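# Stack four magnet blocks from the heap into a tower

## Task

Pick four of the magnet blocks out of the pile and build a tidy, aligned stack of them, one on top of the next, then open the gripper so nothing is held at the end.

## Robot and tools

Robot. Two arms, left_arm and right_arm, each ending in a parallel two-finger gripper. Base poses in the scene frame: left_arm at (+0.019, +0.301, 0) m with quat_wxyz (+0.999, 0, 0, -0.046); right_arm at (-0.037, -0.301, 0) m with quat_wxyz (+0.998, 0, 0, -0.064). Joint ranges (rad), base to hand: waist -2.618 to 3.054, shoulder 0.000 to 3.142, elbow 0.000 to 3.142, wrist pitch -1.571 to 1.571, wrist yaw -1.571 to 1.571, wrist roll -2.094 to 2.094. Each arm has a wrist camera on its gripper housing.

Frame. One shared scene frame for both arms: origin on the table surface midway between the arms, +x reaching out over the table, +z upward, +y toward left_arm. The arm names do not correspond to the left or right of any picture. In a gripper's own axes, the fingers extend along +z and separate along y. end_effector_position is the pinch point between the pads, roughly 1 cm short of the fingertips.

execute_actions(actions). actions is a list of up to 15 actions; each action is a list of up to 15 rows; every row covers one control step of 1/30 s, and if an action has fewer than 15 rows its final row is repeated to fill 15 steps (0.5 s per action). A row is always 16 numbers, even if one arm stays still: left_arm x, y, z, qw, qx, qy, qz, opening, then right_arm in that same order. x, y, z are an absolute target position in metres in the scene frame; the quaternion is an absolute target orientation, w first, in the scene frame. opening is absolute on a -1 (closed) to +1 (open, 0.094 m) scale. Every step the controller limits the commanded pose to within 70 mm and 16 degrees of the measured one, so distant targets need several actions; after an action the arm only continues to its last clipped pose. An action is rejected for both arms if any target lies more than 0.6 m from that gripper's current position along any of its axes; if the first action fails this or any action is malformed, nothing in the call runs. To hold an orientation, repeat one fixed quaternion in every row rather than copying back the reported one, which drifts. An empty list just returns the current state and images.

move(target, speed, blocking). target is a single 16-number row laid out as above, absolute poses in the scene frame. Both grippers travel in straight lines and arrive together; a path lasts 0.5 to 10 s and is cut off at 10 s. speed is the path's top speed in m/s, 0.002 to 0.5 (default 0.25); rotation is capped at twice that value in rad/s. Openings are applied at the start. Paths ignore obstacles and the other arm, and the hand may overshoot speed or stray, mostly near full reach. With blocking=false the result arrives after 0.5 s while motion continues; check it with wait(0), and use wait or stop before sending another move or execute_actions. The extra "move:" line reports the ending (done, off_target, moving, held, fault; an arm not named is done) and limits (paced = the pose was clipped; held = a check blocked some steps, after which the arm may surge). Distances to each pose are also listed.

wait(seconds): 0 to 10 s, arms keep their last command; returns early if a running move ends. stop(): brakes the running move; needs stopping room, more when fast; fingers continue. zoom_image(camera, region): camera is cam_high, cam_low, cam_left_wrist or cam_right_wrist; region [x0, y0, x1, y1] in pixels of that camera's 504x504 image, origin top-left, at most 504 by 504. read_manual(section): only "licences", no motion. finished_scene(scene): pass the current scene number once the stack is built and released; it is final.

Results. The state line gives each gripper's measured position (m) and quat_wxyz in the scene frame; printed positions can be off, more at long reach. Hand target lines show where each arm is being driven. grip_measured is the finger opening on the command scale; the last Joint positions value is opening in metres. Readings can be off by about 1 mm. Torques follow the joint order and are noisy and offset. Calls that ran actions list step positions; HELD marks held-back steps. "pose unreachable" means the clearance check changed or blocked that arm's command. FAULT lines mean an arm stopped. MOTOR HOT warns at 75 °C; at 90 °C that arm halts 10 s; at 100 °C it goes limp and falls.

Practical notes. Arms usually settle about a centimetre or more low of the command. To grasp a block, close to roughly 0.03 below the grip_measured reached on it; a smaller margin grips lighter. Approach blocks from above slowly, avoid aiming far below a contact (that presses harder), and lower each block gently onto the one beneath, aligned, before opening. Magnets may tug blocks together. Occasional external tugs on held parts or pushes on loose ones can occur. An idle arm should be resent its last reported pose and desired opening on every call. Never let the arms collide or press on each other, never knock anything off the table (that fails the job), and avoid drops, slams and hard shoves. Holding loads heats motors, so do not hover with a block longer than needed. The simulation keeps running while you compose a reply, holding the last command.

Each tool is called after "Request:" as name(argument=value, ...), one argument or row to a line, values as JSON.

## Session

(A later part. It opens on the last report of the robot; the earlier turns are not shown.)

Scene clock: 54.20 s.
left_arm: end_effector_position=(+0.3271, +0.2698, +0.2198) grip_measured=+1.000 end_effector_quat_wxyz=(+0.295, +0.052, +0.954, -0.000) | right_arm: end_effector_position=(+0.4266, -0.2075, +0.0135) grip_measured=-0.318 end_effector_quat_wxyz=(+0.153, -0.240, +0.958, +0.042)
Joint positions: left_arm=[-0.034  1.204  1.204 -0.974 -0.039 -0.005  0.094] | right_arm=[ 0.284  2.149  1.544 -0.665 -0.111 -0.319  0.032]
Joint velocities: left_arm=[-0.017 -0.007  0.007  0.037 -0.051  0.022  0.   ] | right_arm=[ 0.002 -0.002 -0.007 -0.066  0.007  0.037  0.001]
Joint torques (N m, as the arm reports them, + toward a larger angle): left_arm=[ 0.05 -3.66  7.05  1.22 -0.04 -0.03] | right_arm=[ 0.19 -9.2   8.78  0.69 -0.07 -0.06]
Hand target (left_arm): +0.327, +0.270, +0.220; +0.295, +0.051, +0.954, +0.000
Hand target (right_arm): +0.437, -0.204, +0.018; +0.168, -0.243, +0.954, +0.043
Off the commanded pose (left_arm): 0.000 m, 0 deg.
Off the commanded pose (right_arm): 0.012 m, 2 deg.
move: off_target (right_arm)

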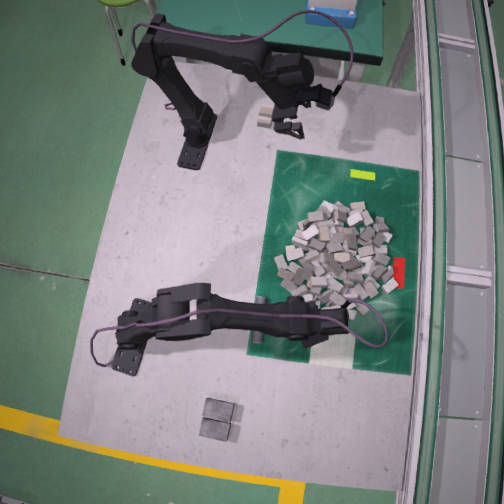

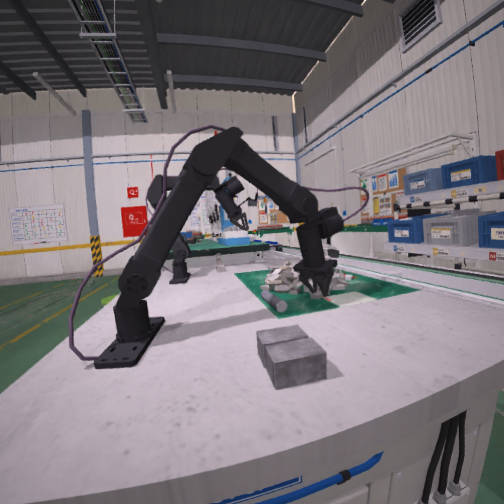

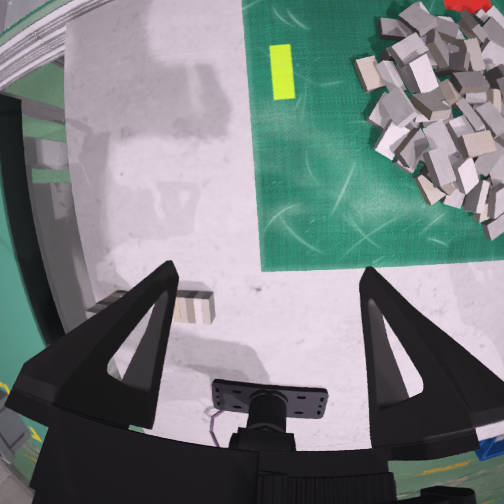

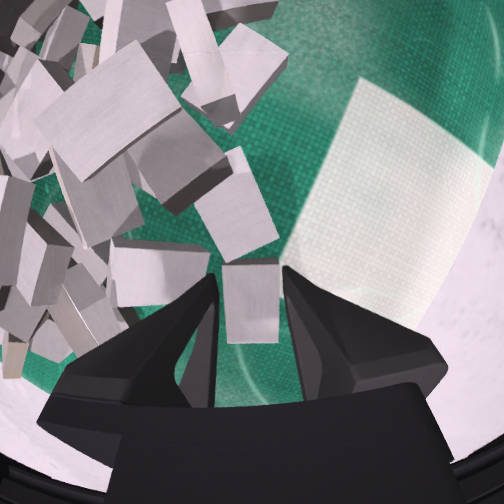

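Request:
move(
  target=[0.327, 0.270, 0.22, 0.295, 0.051, 0.954, 0.0, 1.0, 0.437, -0.204, 0.018, 0.1682, -0.2436, 0.9542, 0.0429, -0.47],
  speed=0.02,
)

Scene clock: 55.83 s.
left_arm: end_effector_position=(+0.3271, +0.2698, +0.2198) grip_measured=+1.000 end_effector_quat_wxyz=(+0.295, +0.052, +0.954, -0.000) | right_arm: end_effector_position=(+0.4267, -0.2075, +0.0135) grip_measured=-0.462 end_effector_quat_wxyz=(+0.154, -0.240, +0.958, +0.042)
Joint positions: left_arm=[-0.034  1.204  1.204 -0.974 -0.039 -0.005  0.094] | right_arm=[ 0.284  2.149  1.544 -0.665 -0.111 -0.319  0.025]
Joint velocities: left_arm=[ 0.007  0.002 -0.007 -0.037  0.007  0.022  0.   ] | right_arm=[-0.017 -0.007 -0.012 -0.007  0.007 -0.022  0.002]
Joint torques (N m, as the arm reports them, + toward a larger angle): left_arm=[ 0.03 -3.67  7.07  1.23 -0.05 -0.05] | right_arm=[ 0.19 -9.21  8.69  0.69 -0.09 -0.06]
Hand target (left_arm): +0.327, +0.270, +0.220; +0.295, +0.051, +0.954, +0.000
Hand target (right_arm): +0.437, -0.204, +0.018; +0.168, -0.243, +0.954, +0.043
Off the commanded pose (left_arm): 0.000 m, 0 deg.
Off the commanded pose (right_arm): 0.012 m, 2 deg.
move: off_target (right_arm)

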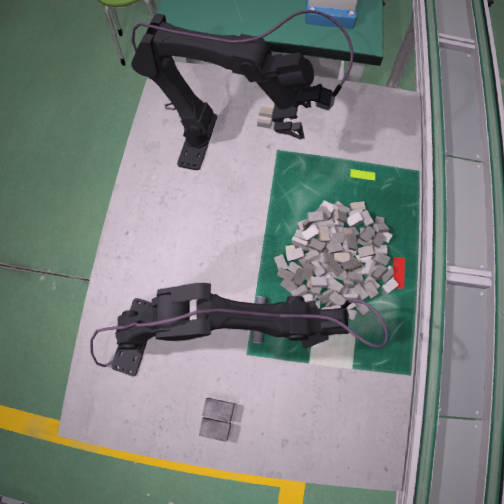

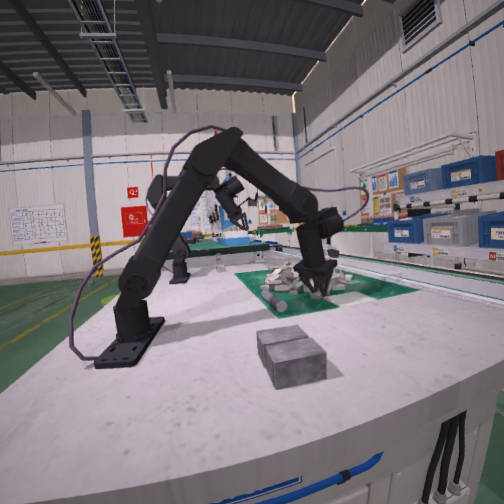

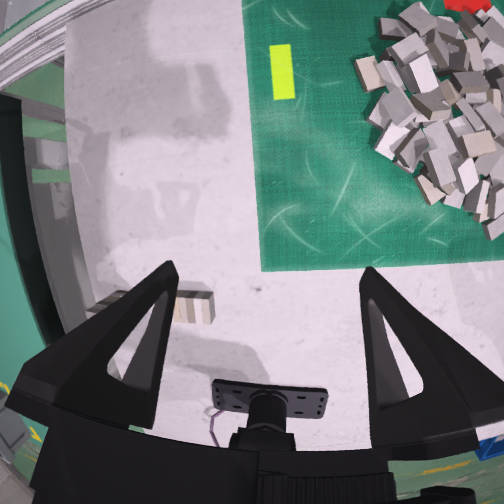

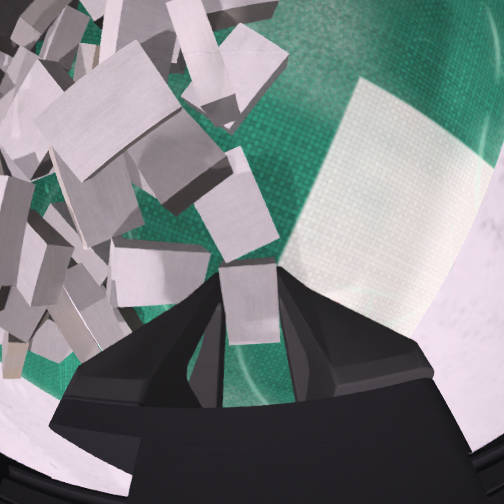

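Request:
execute_actions(
  actions=[
    [[0.327, 0.270, 0.22, 0.295, 0.051, 0.954, 0.0, 1.0, 0.437, -0.204, 0.018, 0.1682, -0.2436, 0.9542, 0.0429, -0.50]],
  ],
)

Request:
move(
  target=[0.327, 0.270, 0.22, 0.295, 0.051, 0.954, 0.0, 1.0, 0.42, -0.213, 0.075, 0.1682, -0.2436, 0.9542, 0.0429, -0.50],
  speed=0.06,
)

Scene clock: 56.93 s.
left_arm: end_effector_position=(+0.3271, +0.2698, +0.2198) grip_measured=+1.000 end_effector_quat_wxyz=(+0.295, +0.052, +0.954, -0.000) | right_arm: end_effector_position=(+0.4267, -0.2075, +0.0135) grip_measured=-0.480 end_effector_quat_wxyz=(+0.154, -0.240, +0.958, +0.042)
Joint positions: left_arm=[-0.034  1.204  1.204 -0.974 -0.039 -0.005  0.094] | right_arm=[ 0.284  2.149  1.544 -0.665 -0.111 -0.319  0.024]
Joint velocities: left_arm=[ 0.007 -0.007 -0.002 -0.066 -0.022 -0.066  0.   ] | right_arm=[-0.002  0.002  0.007 -0.007 -0.007  0.066 -0.001]
Joint torques (N m, as the arm reports them, + toward a larger angle): left_arm=[ 0.04 -3.64  7.04  1.22 -0.05 -0.05] | right_arm=[ 0.17 -9.21  8.68  0.68 -0.1  -0.07]
Hand target (left_arm): +0.327, +0.270, +0.220; +0.295, +0.051, +0.954, +0.000
Hand target (right_arm): +0.437, -0.204, +0.018; +0.168, -0.243, +0.954, +0.043
Off the commanded pose (left_arm): 0.000 m, 0 deg.
Off the commanded pose (right_arm): 0.012 m, 2 deg.
Step readings (end_effector_position):
0: left_arm (+0.3271, +0.2698, +0.2198) | right_arm (+0.4267, -0.2075, +0.0135)
1: left_arm (+0.3271, +0.2698, +0.2198) | right_arm (+0.4267, -0.2075, +0.0135)
2: left_arm (+0.3271, +0.2698, +0.2198) | right_arm (+0.4267, -0.2075, +0.0135)
4: left_arm (+0.3271, +0.2698, +0.2198) | right_arm (+0.4267, -0.2075, +0.0135)
8: left_arm (+0.3271, +0.2698, +0.2198) | right_arm (+0.4267, -0.2075, +0.0135)
15: end_effector_position above

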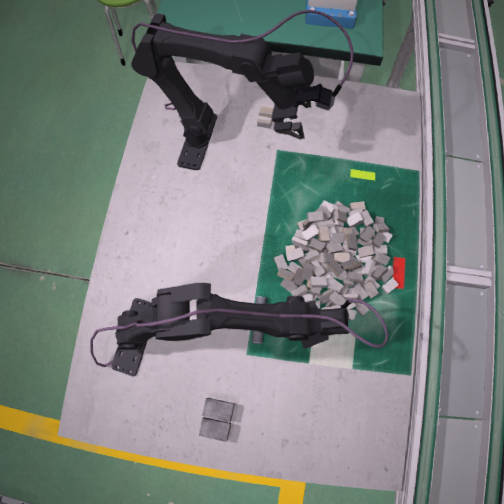

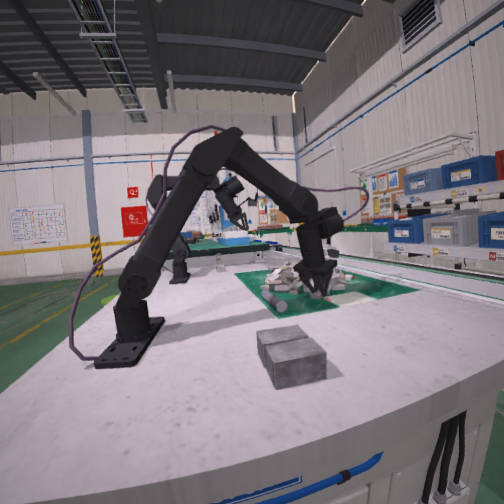

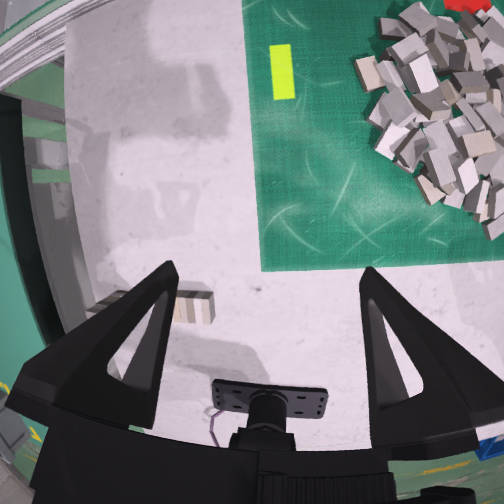

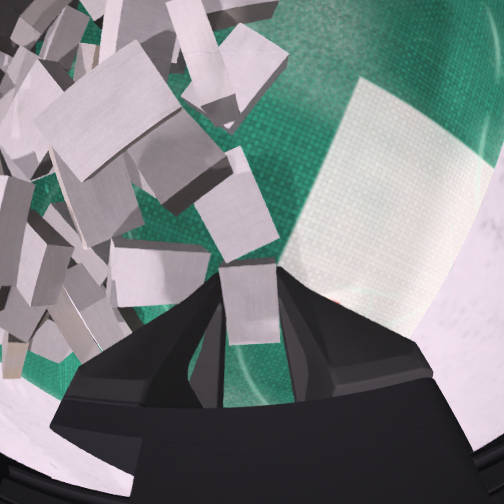

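Scene clock: 58.47 s.
left_arm: end_effector_position=(+0.3271, +0.2698, +0.2198) grip_measured=+1.000 end_effector_quat_wxyz=(+0.295, +0.052, +0.954, -0.000) | right_arm: end_effector_position=(+0.4089, -0.2103, +0.0478) grip_measured=-0.480 end_effector_quat_wxyz=(+0.136, -0.245, +0.959, +0.043)
Joint positions: left_arm=[-0.034  1.204  1.204 -0.974 -0.039 -0.005  0.094] | right_arm=[ 0.284  2.071  1.576 -0.812 -0.111 -0.331  0.024]
Joint velocities: left_arm=[-0.007  0.012 -0.002 -0.037  0.022  0.007  0.   ] | right_arm=[-0.002 -0.007  0.007 -0.022  0.051 -0.051 -0.   ]
Joint torques (N m, as the arm reports them, + toward a larger angle): left_arm=[ 0.04 -3.61  7.05  1.22 -0.05 -0.04] | right_arm=[ -1.08 -12.12   9.17   0.48  -0.13  -0.07]
Hand target (left_arm): +0.327, +0.270, +0.220; +0.295, +0.051, +0.954, +0.000
Hand target (right_arm): +0.420, -0.213, +0.075; +0.168, -0.244, +0.954, +0.042
Off the commanded pose (left_arm): 0.000 m, 0 deg.
Off the commanded pose (right_arm): 0.029 m, 4 deg.
move: off_target (right_arm)

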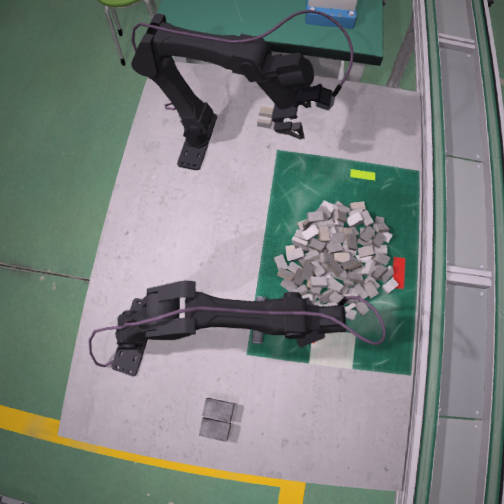

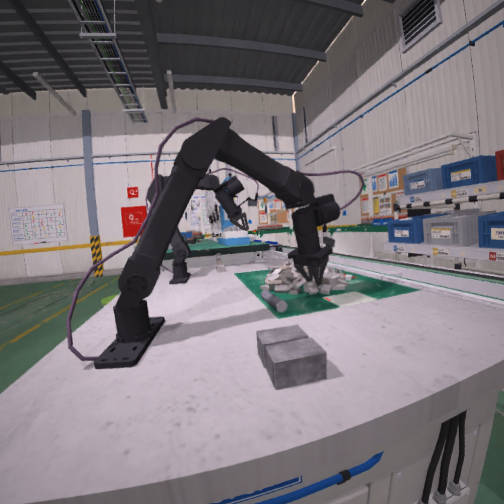

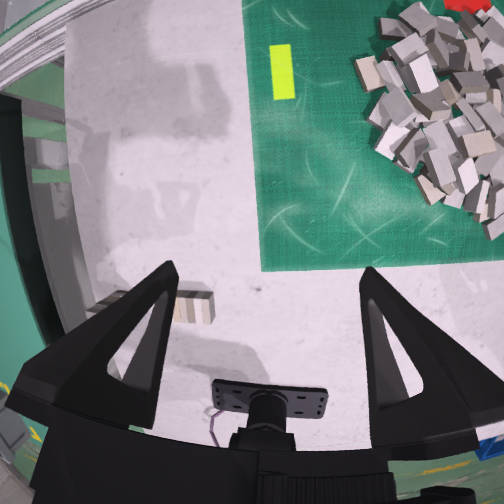

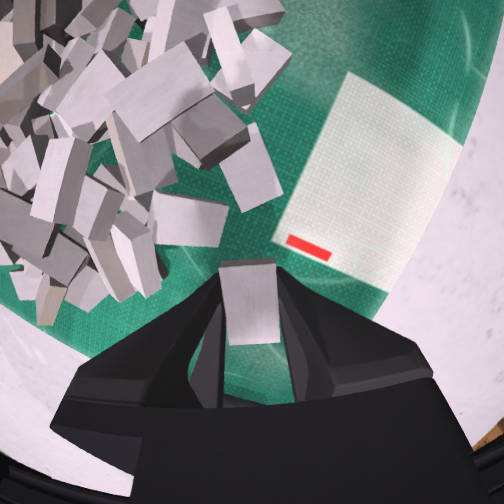

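Request:
move(
  target=[0.327, 0.270, 0.22, 0.295, 0.051, 0.954, 0.0, 1.0, 0.25, -0.33, 0.07, 0.1736, 0.0, 0.9848, 0.0, -0.50],
  speed=0.2,
)

Scene clock: 61.47 s.
left_arm: end_effector_position=(+0.3271, +0.2698, +0.2198) grip_measured=+1.000 end_effector_quat_wxyz=(+0.295, +0.052, +0.954, -0.000) | right_arm: end_effector_position=(+0.2469, -0.3240, +0.0627) grip_measured=-0.480 end_effector_quat_wxyz=(+0.156, -0.008, +0.988, +0.002)
Joint positions: left_arm=[-0.034  1.204  1.204 -0.974 -0.039 -0.005  0.094] | right_arm=[ 0.02   1.379  0.822 -0.703 -0.04  -0.119  0.024]
Joint velocities: left_arm=[-0.002  0.007  0.007 -0.037  0.007 -0.007  0.   ] | right_arm=[-0.012 -0.012  0.002  0.007 -0.095 -0.007 -0.001]
Joint torques (N m, as the arm reports them, + toward a larger angle): left_arm=[ 0.05 -3.67  7.03  1.23 -0.05 -0.05] | right_arm=[-0.96 -6.35  6.24  0.65  0.03  0.02]
Hand target (left_arm): +0.327, +0.270, +0.220; +0.295, +0.051, +0.954, +0.000
Hand target (right_arm): +0.248, -0.328, +0.070; +0.171, +0.000, +0.985, -0.001
Off the commanded pose (left_arm): 0.000 m, 0 deg.
Off the commanded pose (right_arm): 0.010 m, 2 deg.
move: done

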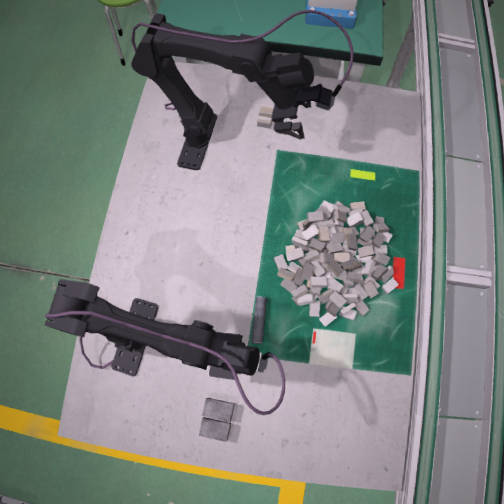

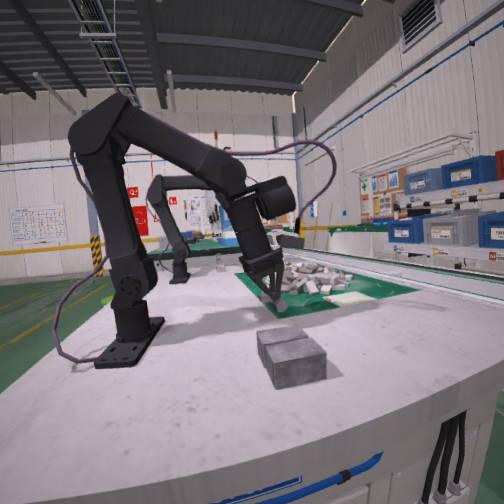

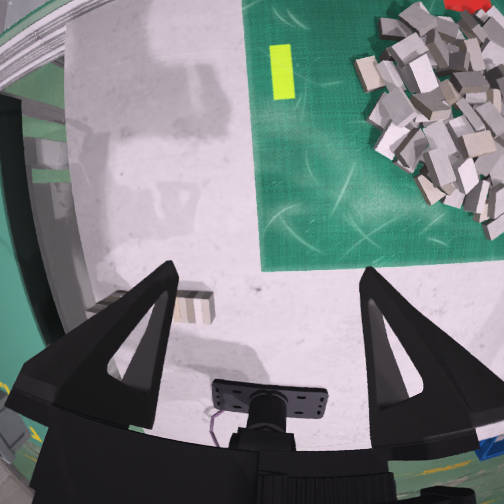

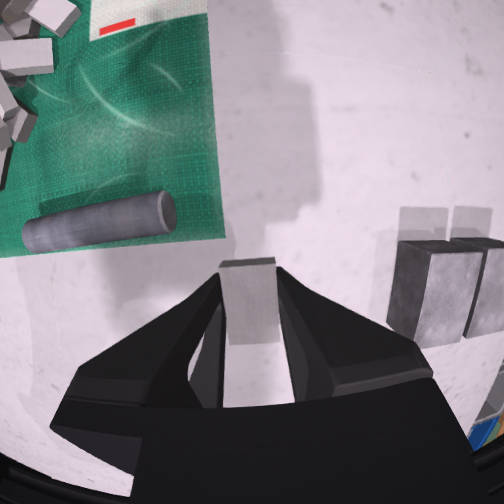

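Request:
move(
  target=[0.327, 0.270, 0.22, 0.295, 0.051, 0.954, 0.0, 1.0, 0.25, -0.33, 0.024, 0.1736, 0.0, 0.9848, 0.0, -0.50],
  speed=0.05,
)

Scene clock: 63.33 s.
left_arm: end_effector_position=(+0.3271, +0.2698, +0.2198) grip_measured=+1.000 end_effector_quat_wxyz=(+0.295, +0.052, +0.954, -0.000) | right_arm: end_effector_position=(+0.2472, -0.3267, +0.0267) grip_measured=-0.480 end_effector_quat_wxyz=(+0.170, -0.004, +0.985, -0.000)
Joint positions: left_arm=[-0.034  1.204  1.204 -0.974 -0.039 -0.005  0.094] | right_arm=[ 0.011  1.421  0.69  -0.501 -0.04  -0.118  0.024]
Joint velocities: left_arm=[-0.012 -0.012 -0.007  0.007  0.037  0.037  0.   ] | right_arm=[ 0.007 -0.002 -0.002 -0.022 -0.037  0.007 -0.   ]
Joint torques (N m, as the arm reports them, + toward a larger angle): left_arm=[ 0.04 -3.67  7.05  1.22 -0.07 -0.06] | right_arm=[-1.16 -3.51  5.85  0.79 -0.04 -0.04]
Hand target (left_arm): +0.327, +0.270, +0.220; +0.295, +0.051, +0.954, +0.000
Hand target (right_arm): +0.249, -0.330, +0.024; +0.174, +0.000, +0.985, -0.000
Off the commanded pose (left_arm): 0.000 m, 0 deg.
Off the commanded pose (right_arm): 0.005 m, 1 deg.
move: done

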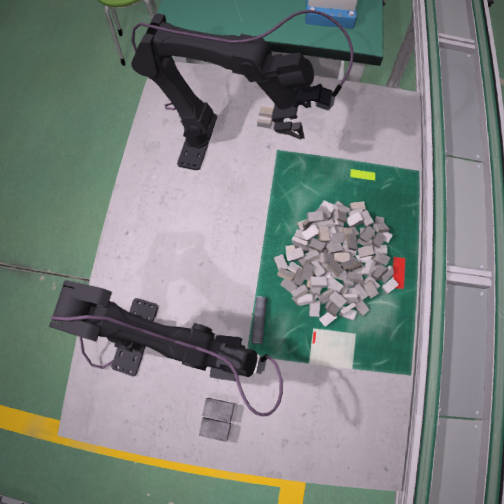

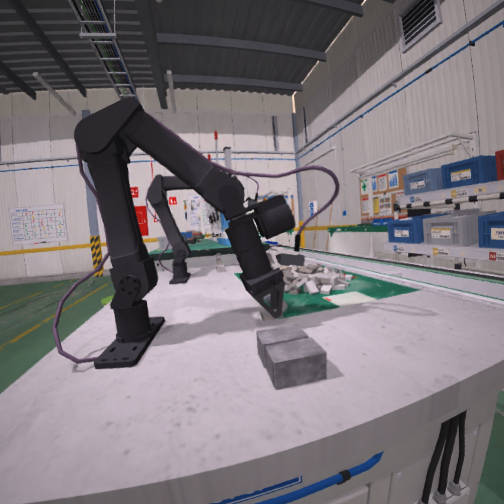

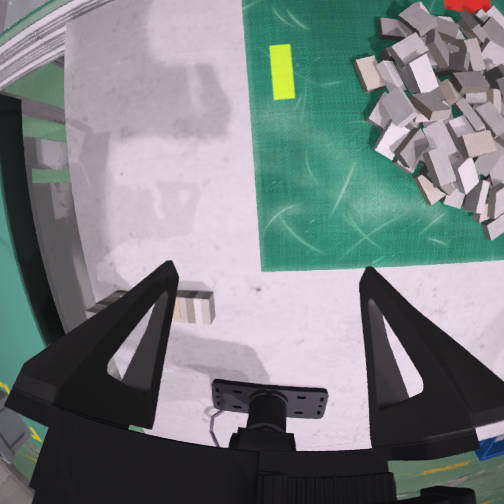

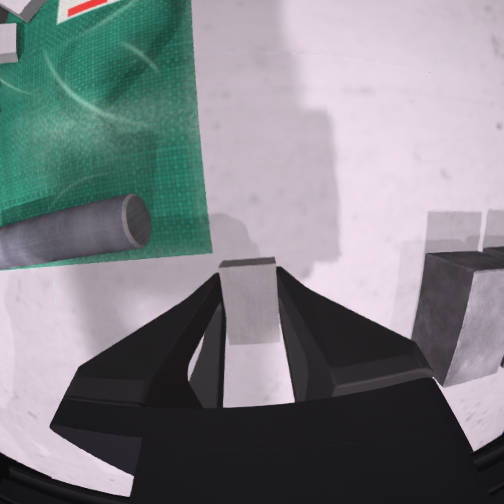

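Request:
move(
  target=[0.327, 0.270, 0.22, 0.295, 0.051, 0.954, 0.0, 1.0, 0.25, -0.33, 0.011, 0.1736, 0.0, 0.9848, 0.0, -0.50],
  speed=0.02,
)

Scene clock: 65.00 s.
left_arm: end_effector_position=(+0.3271, +0.2698, +0.2198) grip_measured=+1.000 end_effector_quat_wxyz=(+0.295, +0.052, +0.954, -0.000) | right_arm: end_effector_position=(+0.2475, -0.3267, +0.0137) grip_measured=-0.480 end_effector_quat_wxyz=(+0.169, -0.004, +0.986, -0.000)
Joint positions: left_arm=[-0.034  1.204  1.204 -0.974 -0.039 -0.005  0.094] | right_arm=[ 0.011  1.454  0.659 -0.438 -0.04  -0.118  0.024]
Joint velocities: left_arm=[-0.002  0.007 -0.002  0.022  0.022 -0.007  0.   ] | right_arm=[-0.007 -0.012 -0.012  0.051 -0.037  0.037  0.   ]
Joint torques (N m, as the arm reports them, + toward a larger angle): left_arm=[ 0.07 -3.66  7.05  1.23 -0.05 -0.04] | right_arm=[-1.17 -3.61  5.56  0.8  -0.05 -0.06]
Hand target (left_arm): +0.327, +0.270, +0.220; +0.295, +0.051, +0.954, +0.000
Hand target (right_arm): +0.249, -0.330, +0.011; +0.173, +0.000, +0.985, -0.000
Off the commanded pose (left_arm): 0.000 m, 0 deg.
Off the commanded pose (right_arm): 0.005 m, 1 deg.
move: done

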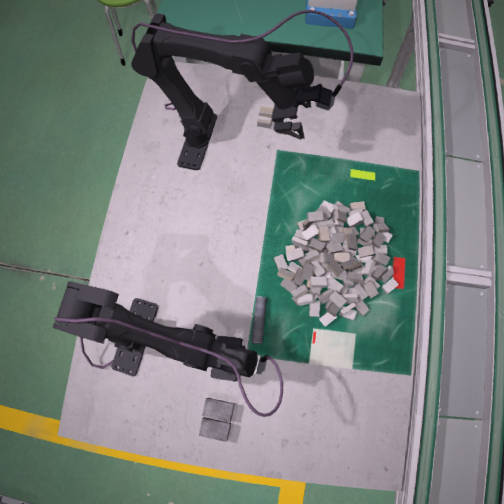

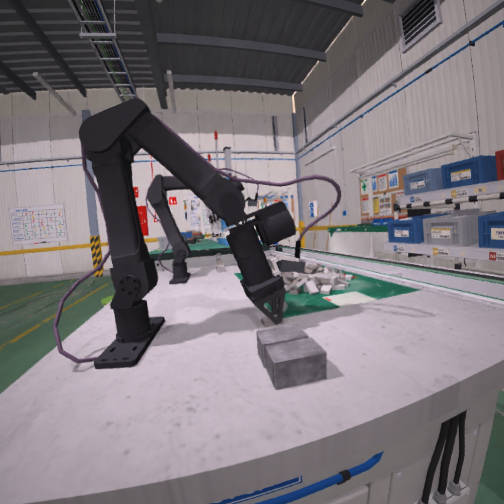

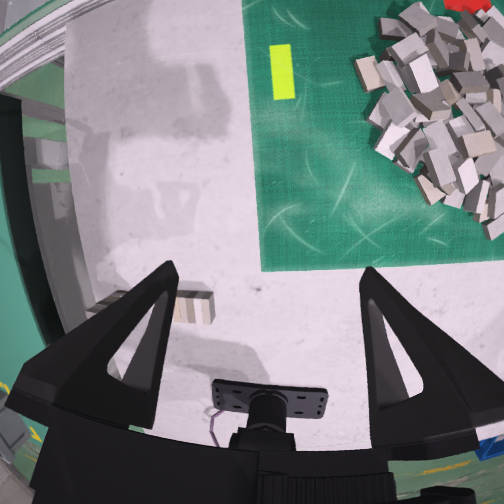

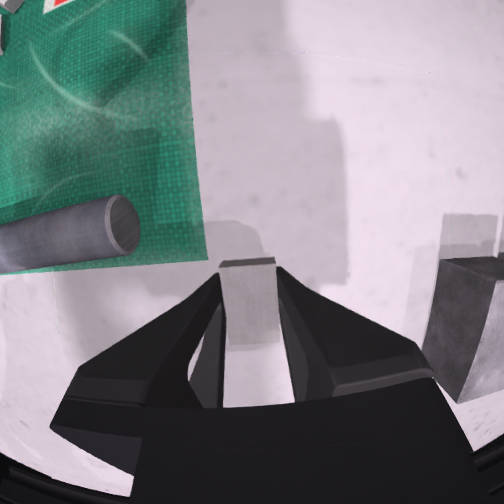

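Request:
zoom_image(
  camera="cam_low",
  region=[220, 270, 340, 360],
)

Region (220, 270, 340, 360) of cam_low's 504x504 image, scaled by 4.200, with more detail than that image has; it fills the top 378 rows of this view, and the rest is white.

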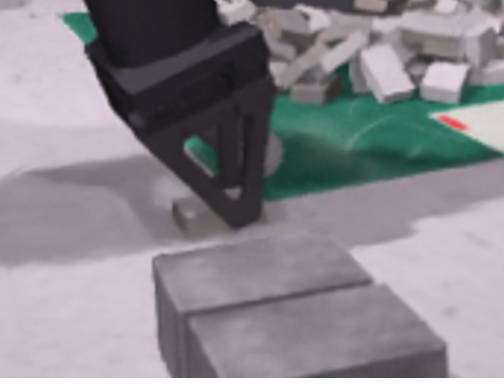

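Request:
move(
  target=[0.327, 0.270, 0.22, 0.295, 0.051, 0.954, 0.0, 1.0, 0.25, -0.33, 0.011, 0.1736, 0.0, 0.9848, 0.0, -0.15],
  speed=0.02,
)

Request:
move(
  target=[0.327, 0.270, 0.22, 0.295, 0.051, 0.954, 0.0, 1.0, 0.225, -0.33, 0.09, 0.1736, 0.0, 0.9848, 0.0, -0.15],
  speed=0.1,
)

Scene clock: 66.67 s.
left_arm: end_effector_position=(+0.3271, +0.2698, +0.2198) grip_measured=+1.000 end_effector_quat_wxyz=(+0.295, +0.052, +0.954, -0.000) | right_arm: end_effector_position=(+0.2498, -0.3270, +0.0145) grip_measured=-0.152 end_effector_quat_wxyz=(+0.174, -0.004, +0.985, -0.001)
Joint positions: left_arm=[-0.034  1.204  1.204 -0.974 -0.039 -0.005  0.094] | right_arm=[ 0.011  1.454  0.659 -0.428 -0.04  -0.118  0.04 ]
Joint velocities: left_arm=[-0.007 -0.007 -0.002  0.037 -0.022  0.022  0.   ] | right_arm=[-0.002 -0.007  0.007 -0.007  0.007  0.007 -0.001]
Joint torques (N m, as the arm reports them, + toward a larger angle): left_arm=[ 0.01 -3.64  7.09  1.23 -0.04 -0.04] | right_arm=[-1.15 -3.6   5.62  0.78 -0.06 -0.05]
Hand target (left_arm): +0.327, +0.270, +0.220; +0.295, +0.051, +0.954, +0.000
Hand target (right_arm): +0.250, -0.330, +0.011; +0.174, +0.000, +0.985, -0.000
Off the commanded pose (left_arm): 0.000 m, 0 deg.
Off the commanded pose (right_arm): 0.005 m, 0 deg.
move: done

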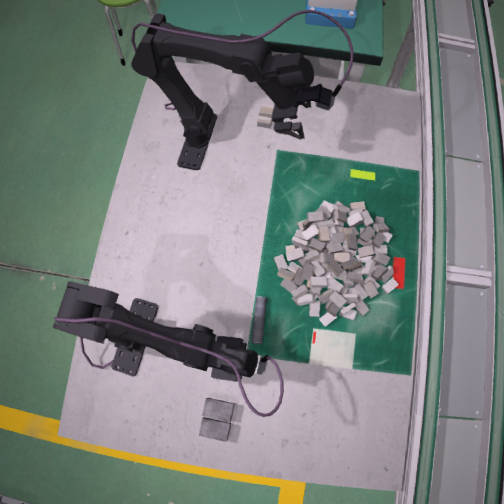

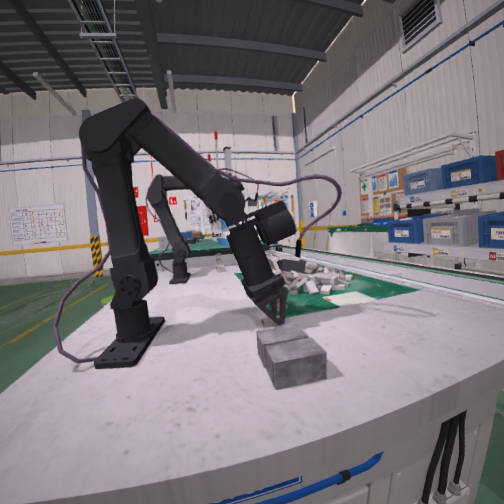

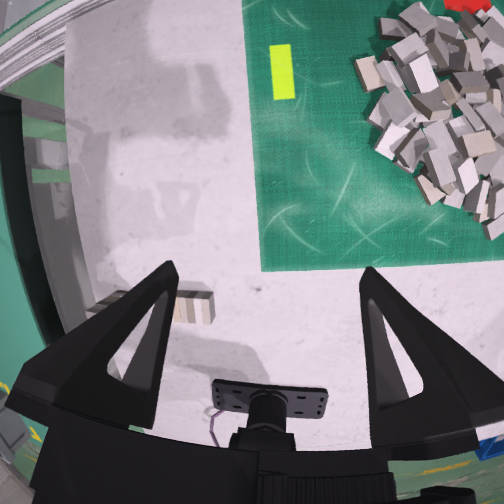

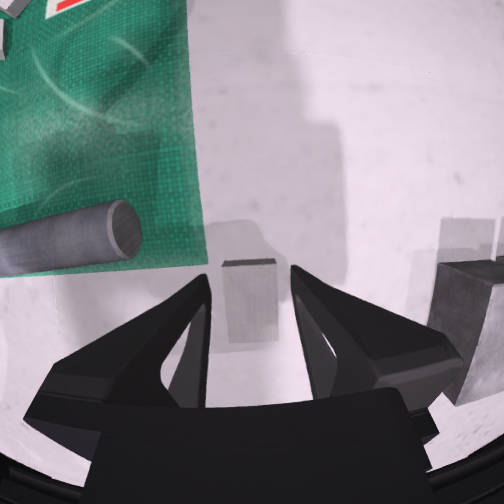

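Scene clock: 68.10 s.
left_arm: end_effector_position=(+0.3271, +0.2698, +0.2198) grip_measured=+1.000 end_effector_quat_wxyz=(+0.295, +0.052, +0.954, -0.000) | right_arm: end_effector_position=(+0.2188, -0.3264, +0.0738) grip_measured=-0.152 end_effector_quat_wxyz=(+0.149, -0.003, +0.989, +0.001)
Joint positions: left_arm=[-0.034  1.204  1.204 -0.974 -0.039 -0.005  0.094] | right_arm=[-0.002  1.261  0.786 -0.799 -0.041 -0.13   0.04 ]
Joint velocities: left_arm=[ 0.002  0.007  0.012  0.066 -0.007 -0.051  0.   ] | right_arm=[ 0.002  0.002 -0.007 -0.007  0.051  0.022 -0.   ]
Joint torques (N m, as the arm reports them, + toward a larger angle): left_arm=[ 0.04 -3.62  7.02  1.23 -0.05 -0.05] | right_arm=[-1.2  -5.31  9.04  0.51 -0.08 -0.06]
Hand target (left_arm): +0.327, +0.270, +0.220; +0.295, +0.051, +0.954, +0.000
Hand target (right_arm): +0.225, -0.330, +0.089; +0.173, -0.000, +0.985, -0.000
Off the commanded pose (left_arm): 0.000 m, 0 deg.
Off the commanded pose (right_arm): 0.018 m, 3 deg.
move: off_target (right_arm)

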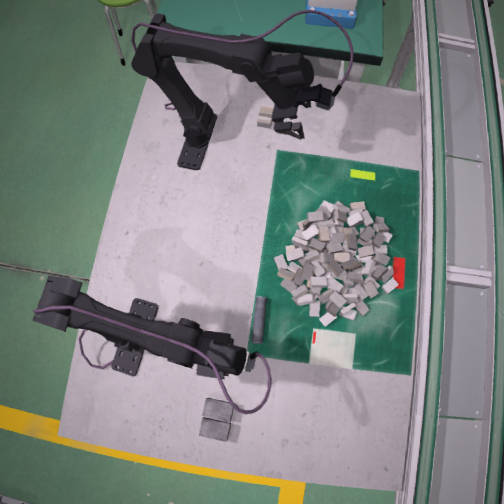

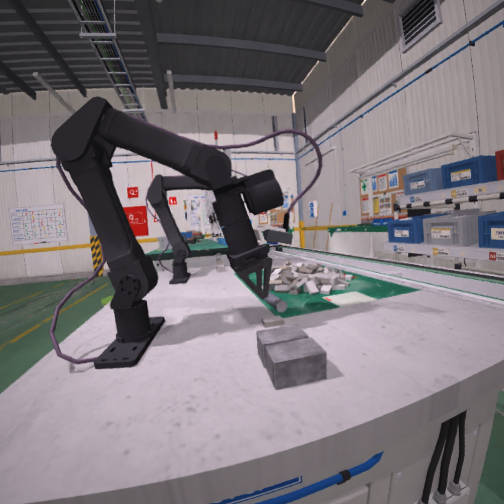

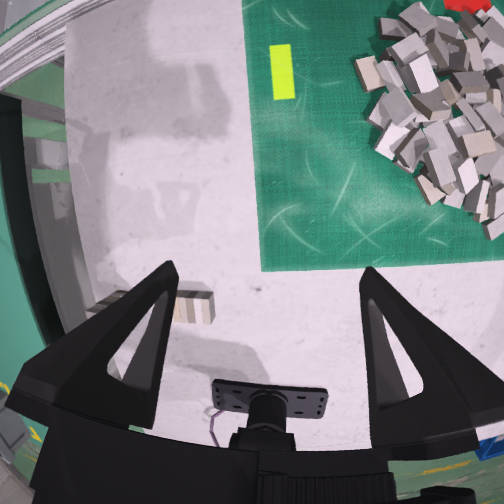

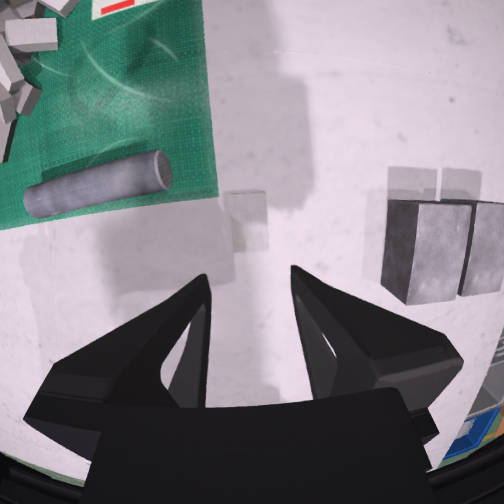

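Request:
zoom_image(
  camera="cam_low",
  region=[220, 280, 340, 350],
)

Region (220, 280, 340, 350) of cam_low's 504x504 image, scaled by 4.200, with more detail than that image has; it fills the top 294 rows of this view, and the rest is white.

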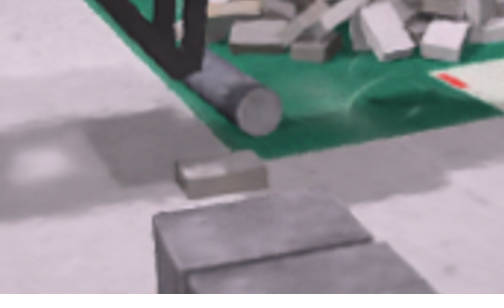

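Request:
move(
  target=[0.327, 0.270, 0.22, 0.295, 0.051, 0.954, 0.0, 1.0, 0.411, -0.165, 0.085, 0.0, 0.5547, 0.832, 0.0, -0.15],
  speed=0.2,
)

Scene clock: 76.37 s.
left_arm: end_effector_position=(+0.3271, +0.2698, +0.2198) grip_measured=+1.000 end_effector_quat_wxyz=(+0.295, +0.052, +0.954, -0.000) | right_arm: end_effector_position=(+0.4151, -0.1735, +0.0801) grip_measured=-0.152 end_effector_quat_wxyz=(-0.001, +0.555, +0.832, +0.001)
Joint positions: left_arm=[-0.034  1.204  1.204 -0.974 -0.039 -0.005  0.094] | right_arm=[ 0.4    2.436  2.35  -1.484 -0.002  1.449  0.04 ]
Joint velocities: left_arm=[-0.017 -0.007 -0.002 -0.007 -0.007 -0.037  0.   ] | right_arm=[ 0.012 -0.002  0.002 -0.037  0.081 -0.037  0.   ]
Joint torques (N m, as the arm reports them, + toward a larger angle): left_arm=[ 0.02 -3.65  7.05  1.22 -0.05 -0.06] | right_arm=[  0.94 -10.85   8.64  -0.01  -0.01   0.01]
Hand target (left_arm): +0.327, +0.270, +0.220; +0.295, +0.051, +0.954, +0.000
Hand target (right_arm): +0.415, -0.168, +0.085; +0.001, +0.553, +0.833, +0.004
Off the commanded pose (left_arm): 0.000 m, 0 deg.
Off the commanded pose (right_arm): 0.011 m, 0 deg.
move: off_target (right_arm)

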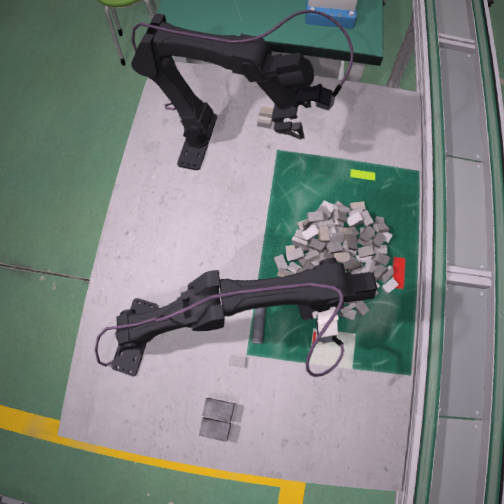

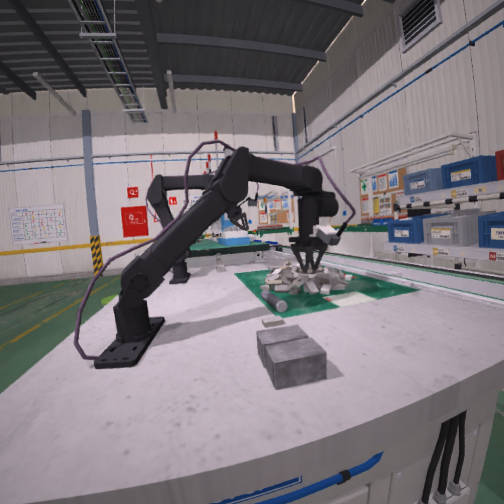

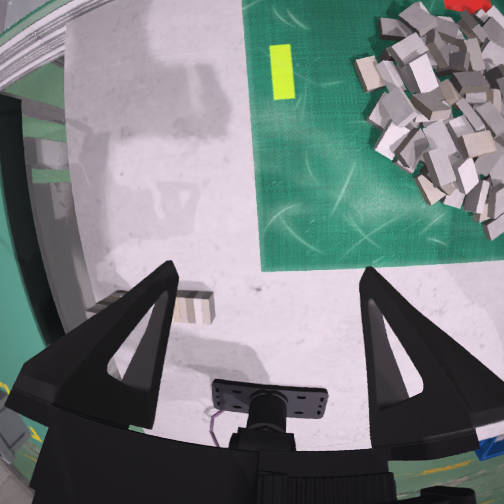

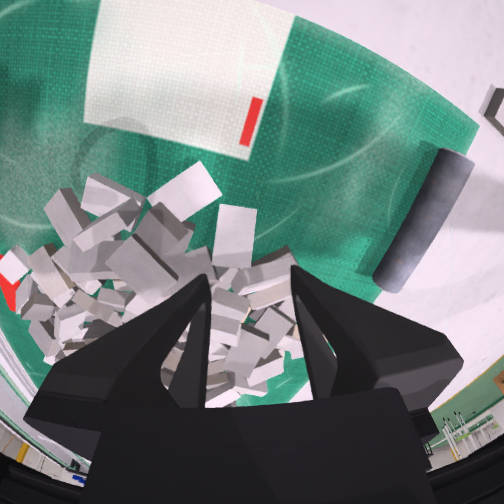

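Request:
move(
  target=[0.327, 0.270, 0.22, 0.295, 0.051, 0.954, 0.0, 1.0, 0.428, -0.165, 0.045, 0.0, 0.5547, 0.832, 0.0, -0.15],
  speed=0.06,
)

Scene clock: 78.10 s.
left_arm: end_effector_position=(+0.3271, +0.2698, +0.2198) grip_measured=+1.000 end_effector_quat_wxyz=(+0.295, +0.052, +0.954, -0.000) | right_arm: end_effector_position=(+0.4271, -0.1701, +0.0447) grip_measured=-0.152 end_effector_quat_wxyz=(-0.004, +0.556, +0.831, -0.003)
Joint positions: left_arm=[-0.034  1.204  1.204 -0.974 -0.039 -0.005  0.094] | right_arm=[ 0.4    2.513  2.35  -1.416 -0.002  1.452  0.04 ]
Joint velocities: left_arm=[ 0.022  0.007 -0.022  0.007 -0.022 -0.007  0.   ] | right_arm=[ 0.002  0.002 -0.017 -0.037 -0.022 -0.066 -0.   ]
Joint torques (N m, as the arm reports them, + toward a larger angle): left_arm=[ 0.06 -3.65  7.06  1.23 -0.06 -0.04] | right_arm=[  0.85 -11.71   6.23   0.17   0.04   0.04]
Hand target (left_arm): +0.327, +0.270, +0.220; +0.295, +0.051, +0.954, +0.000
Hand target (right_arm): +0.428, -0.165, +0.045; -0.000, +0.555, +0.832, +0.000
Off the commanded pose (left_arm): 0.000 m, 0 deg.
Off the commanded pose (right_arm): 0.005 m, 1 deg.
move: done

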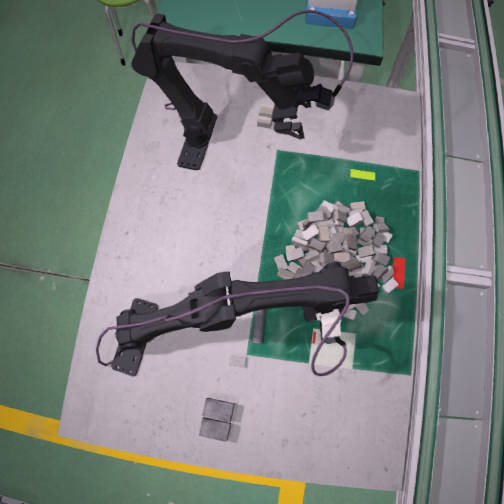

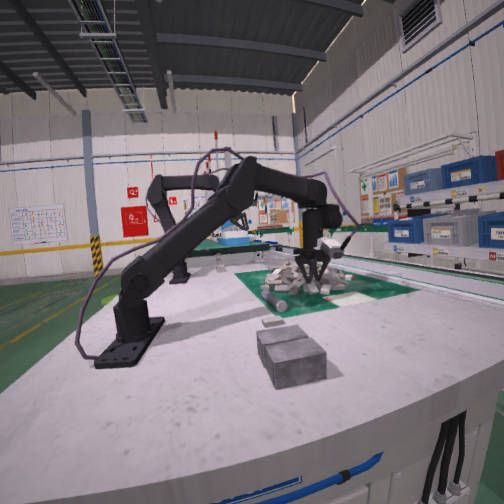

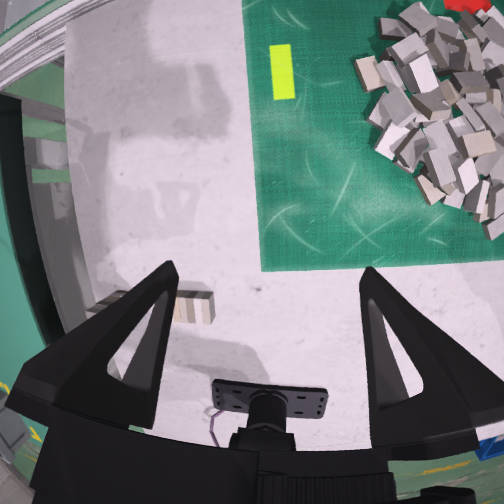

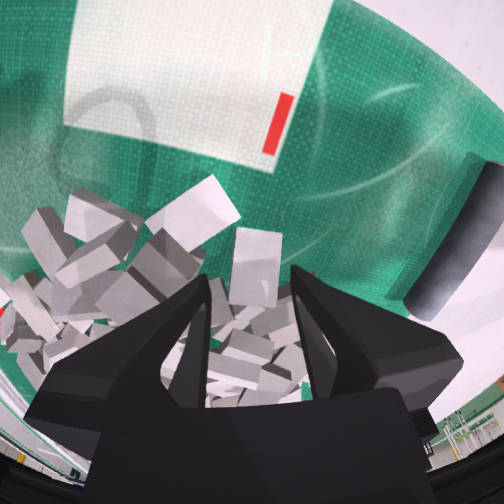

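Request:
move(
  target=[0.327, 0.270, 0.22, 0.295, 0.051, 0.954, 0.0, 1.0, 0.424, -0.163, 0.013, 0.0, 0.5904, 0.8071, 0.0, -0.22],
  speed=0.04,
)

Scene clock: 83.63 s.
left_arm: end_effector_position=(+0.3271, +0.2698, +0.2198) grip_measured=+1.000 end_effector_quat_wxyz=(+0.295, +0.052, +0.954, -0.000) | right_arm: end_effector_position=(+0.4220, -0.1721, +0.0115) grip_measured=-0.218 end_effector_quat_wxyz=(-0.008, +0.591, +0.807, -0.011)
Joint positions: left_arm=[-0.034  1.204  1.204 -0.974 -0.039 -0.005  0.094] | right_arm=[ 0.4    2.507  2.206 -1.298  0.001  1.537  0.037]
Joint velocities: left_arm=[ 0.007 -0.002  0.007 -0.007 -0.007  0.022  0.   ] | right_arm=[ 0.002 -0.002 -0.027 -0.007 -0.037  0.007  0.   ]
Joint torques (N m, as the arm reports them, + toward a larger angle): left_arm=[ 0.02 -3.63  7.03  1.23 -0.05 -0.05] | right_arm=[  1.41 -12.72   4.4    0.34   0.     0.09]
Hand target (left_arm): +0.327, +0.270, +0.220; +0.295, +0.051, +0.954, +0.000
Hand target (right_arm): +0.424, -0.163, +0.013; -0.001, +0.590, +0.807, -0.000
Off the commanded pose (left_arm): 0.000 m, 0 deg.
Off the commanded pose (right_arm): 0.009 m, 2 deg.
move: done

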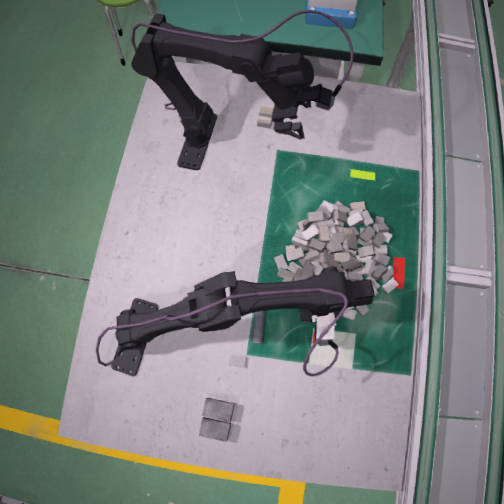

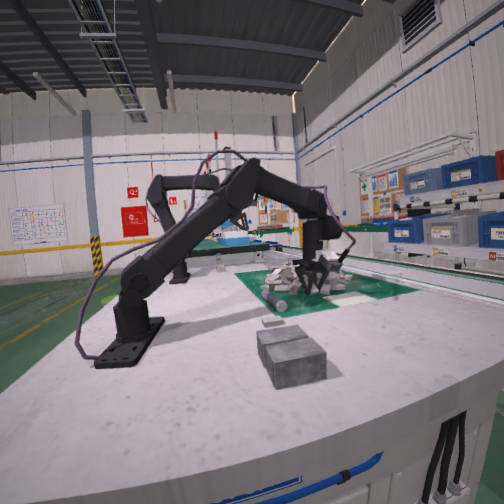

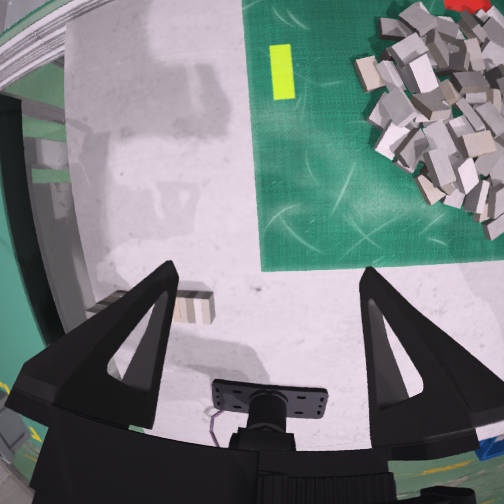

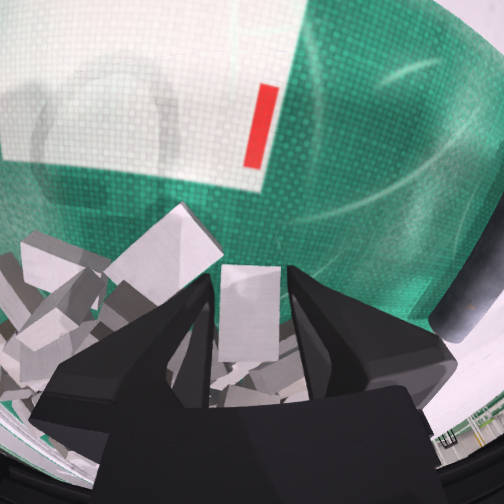

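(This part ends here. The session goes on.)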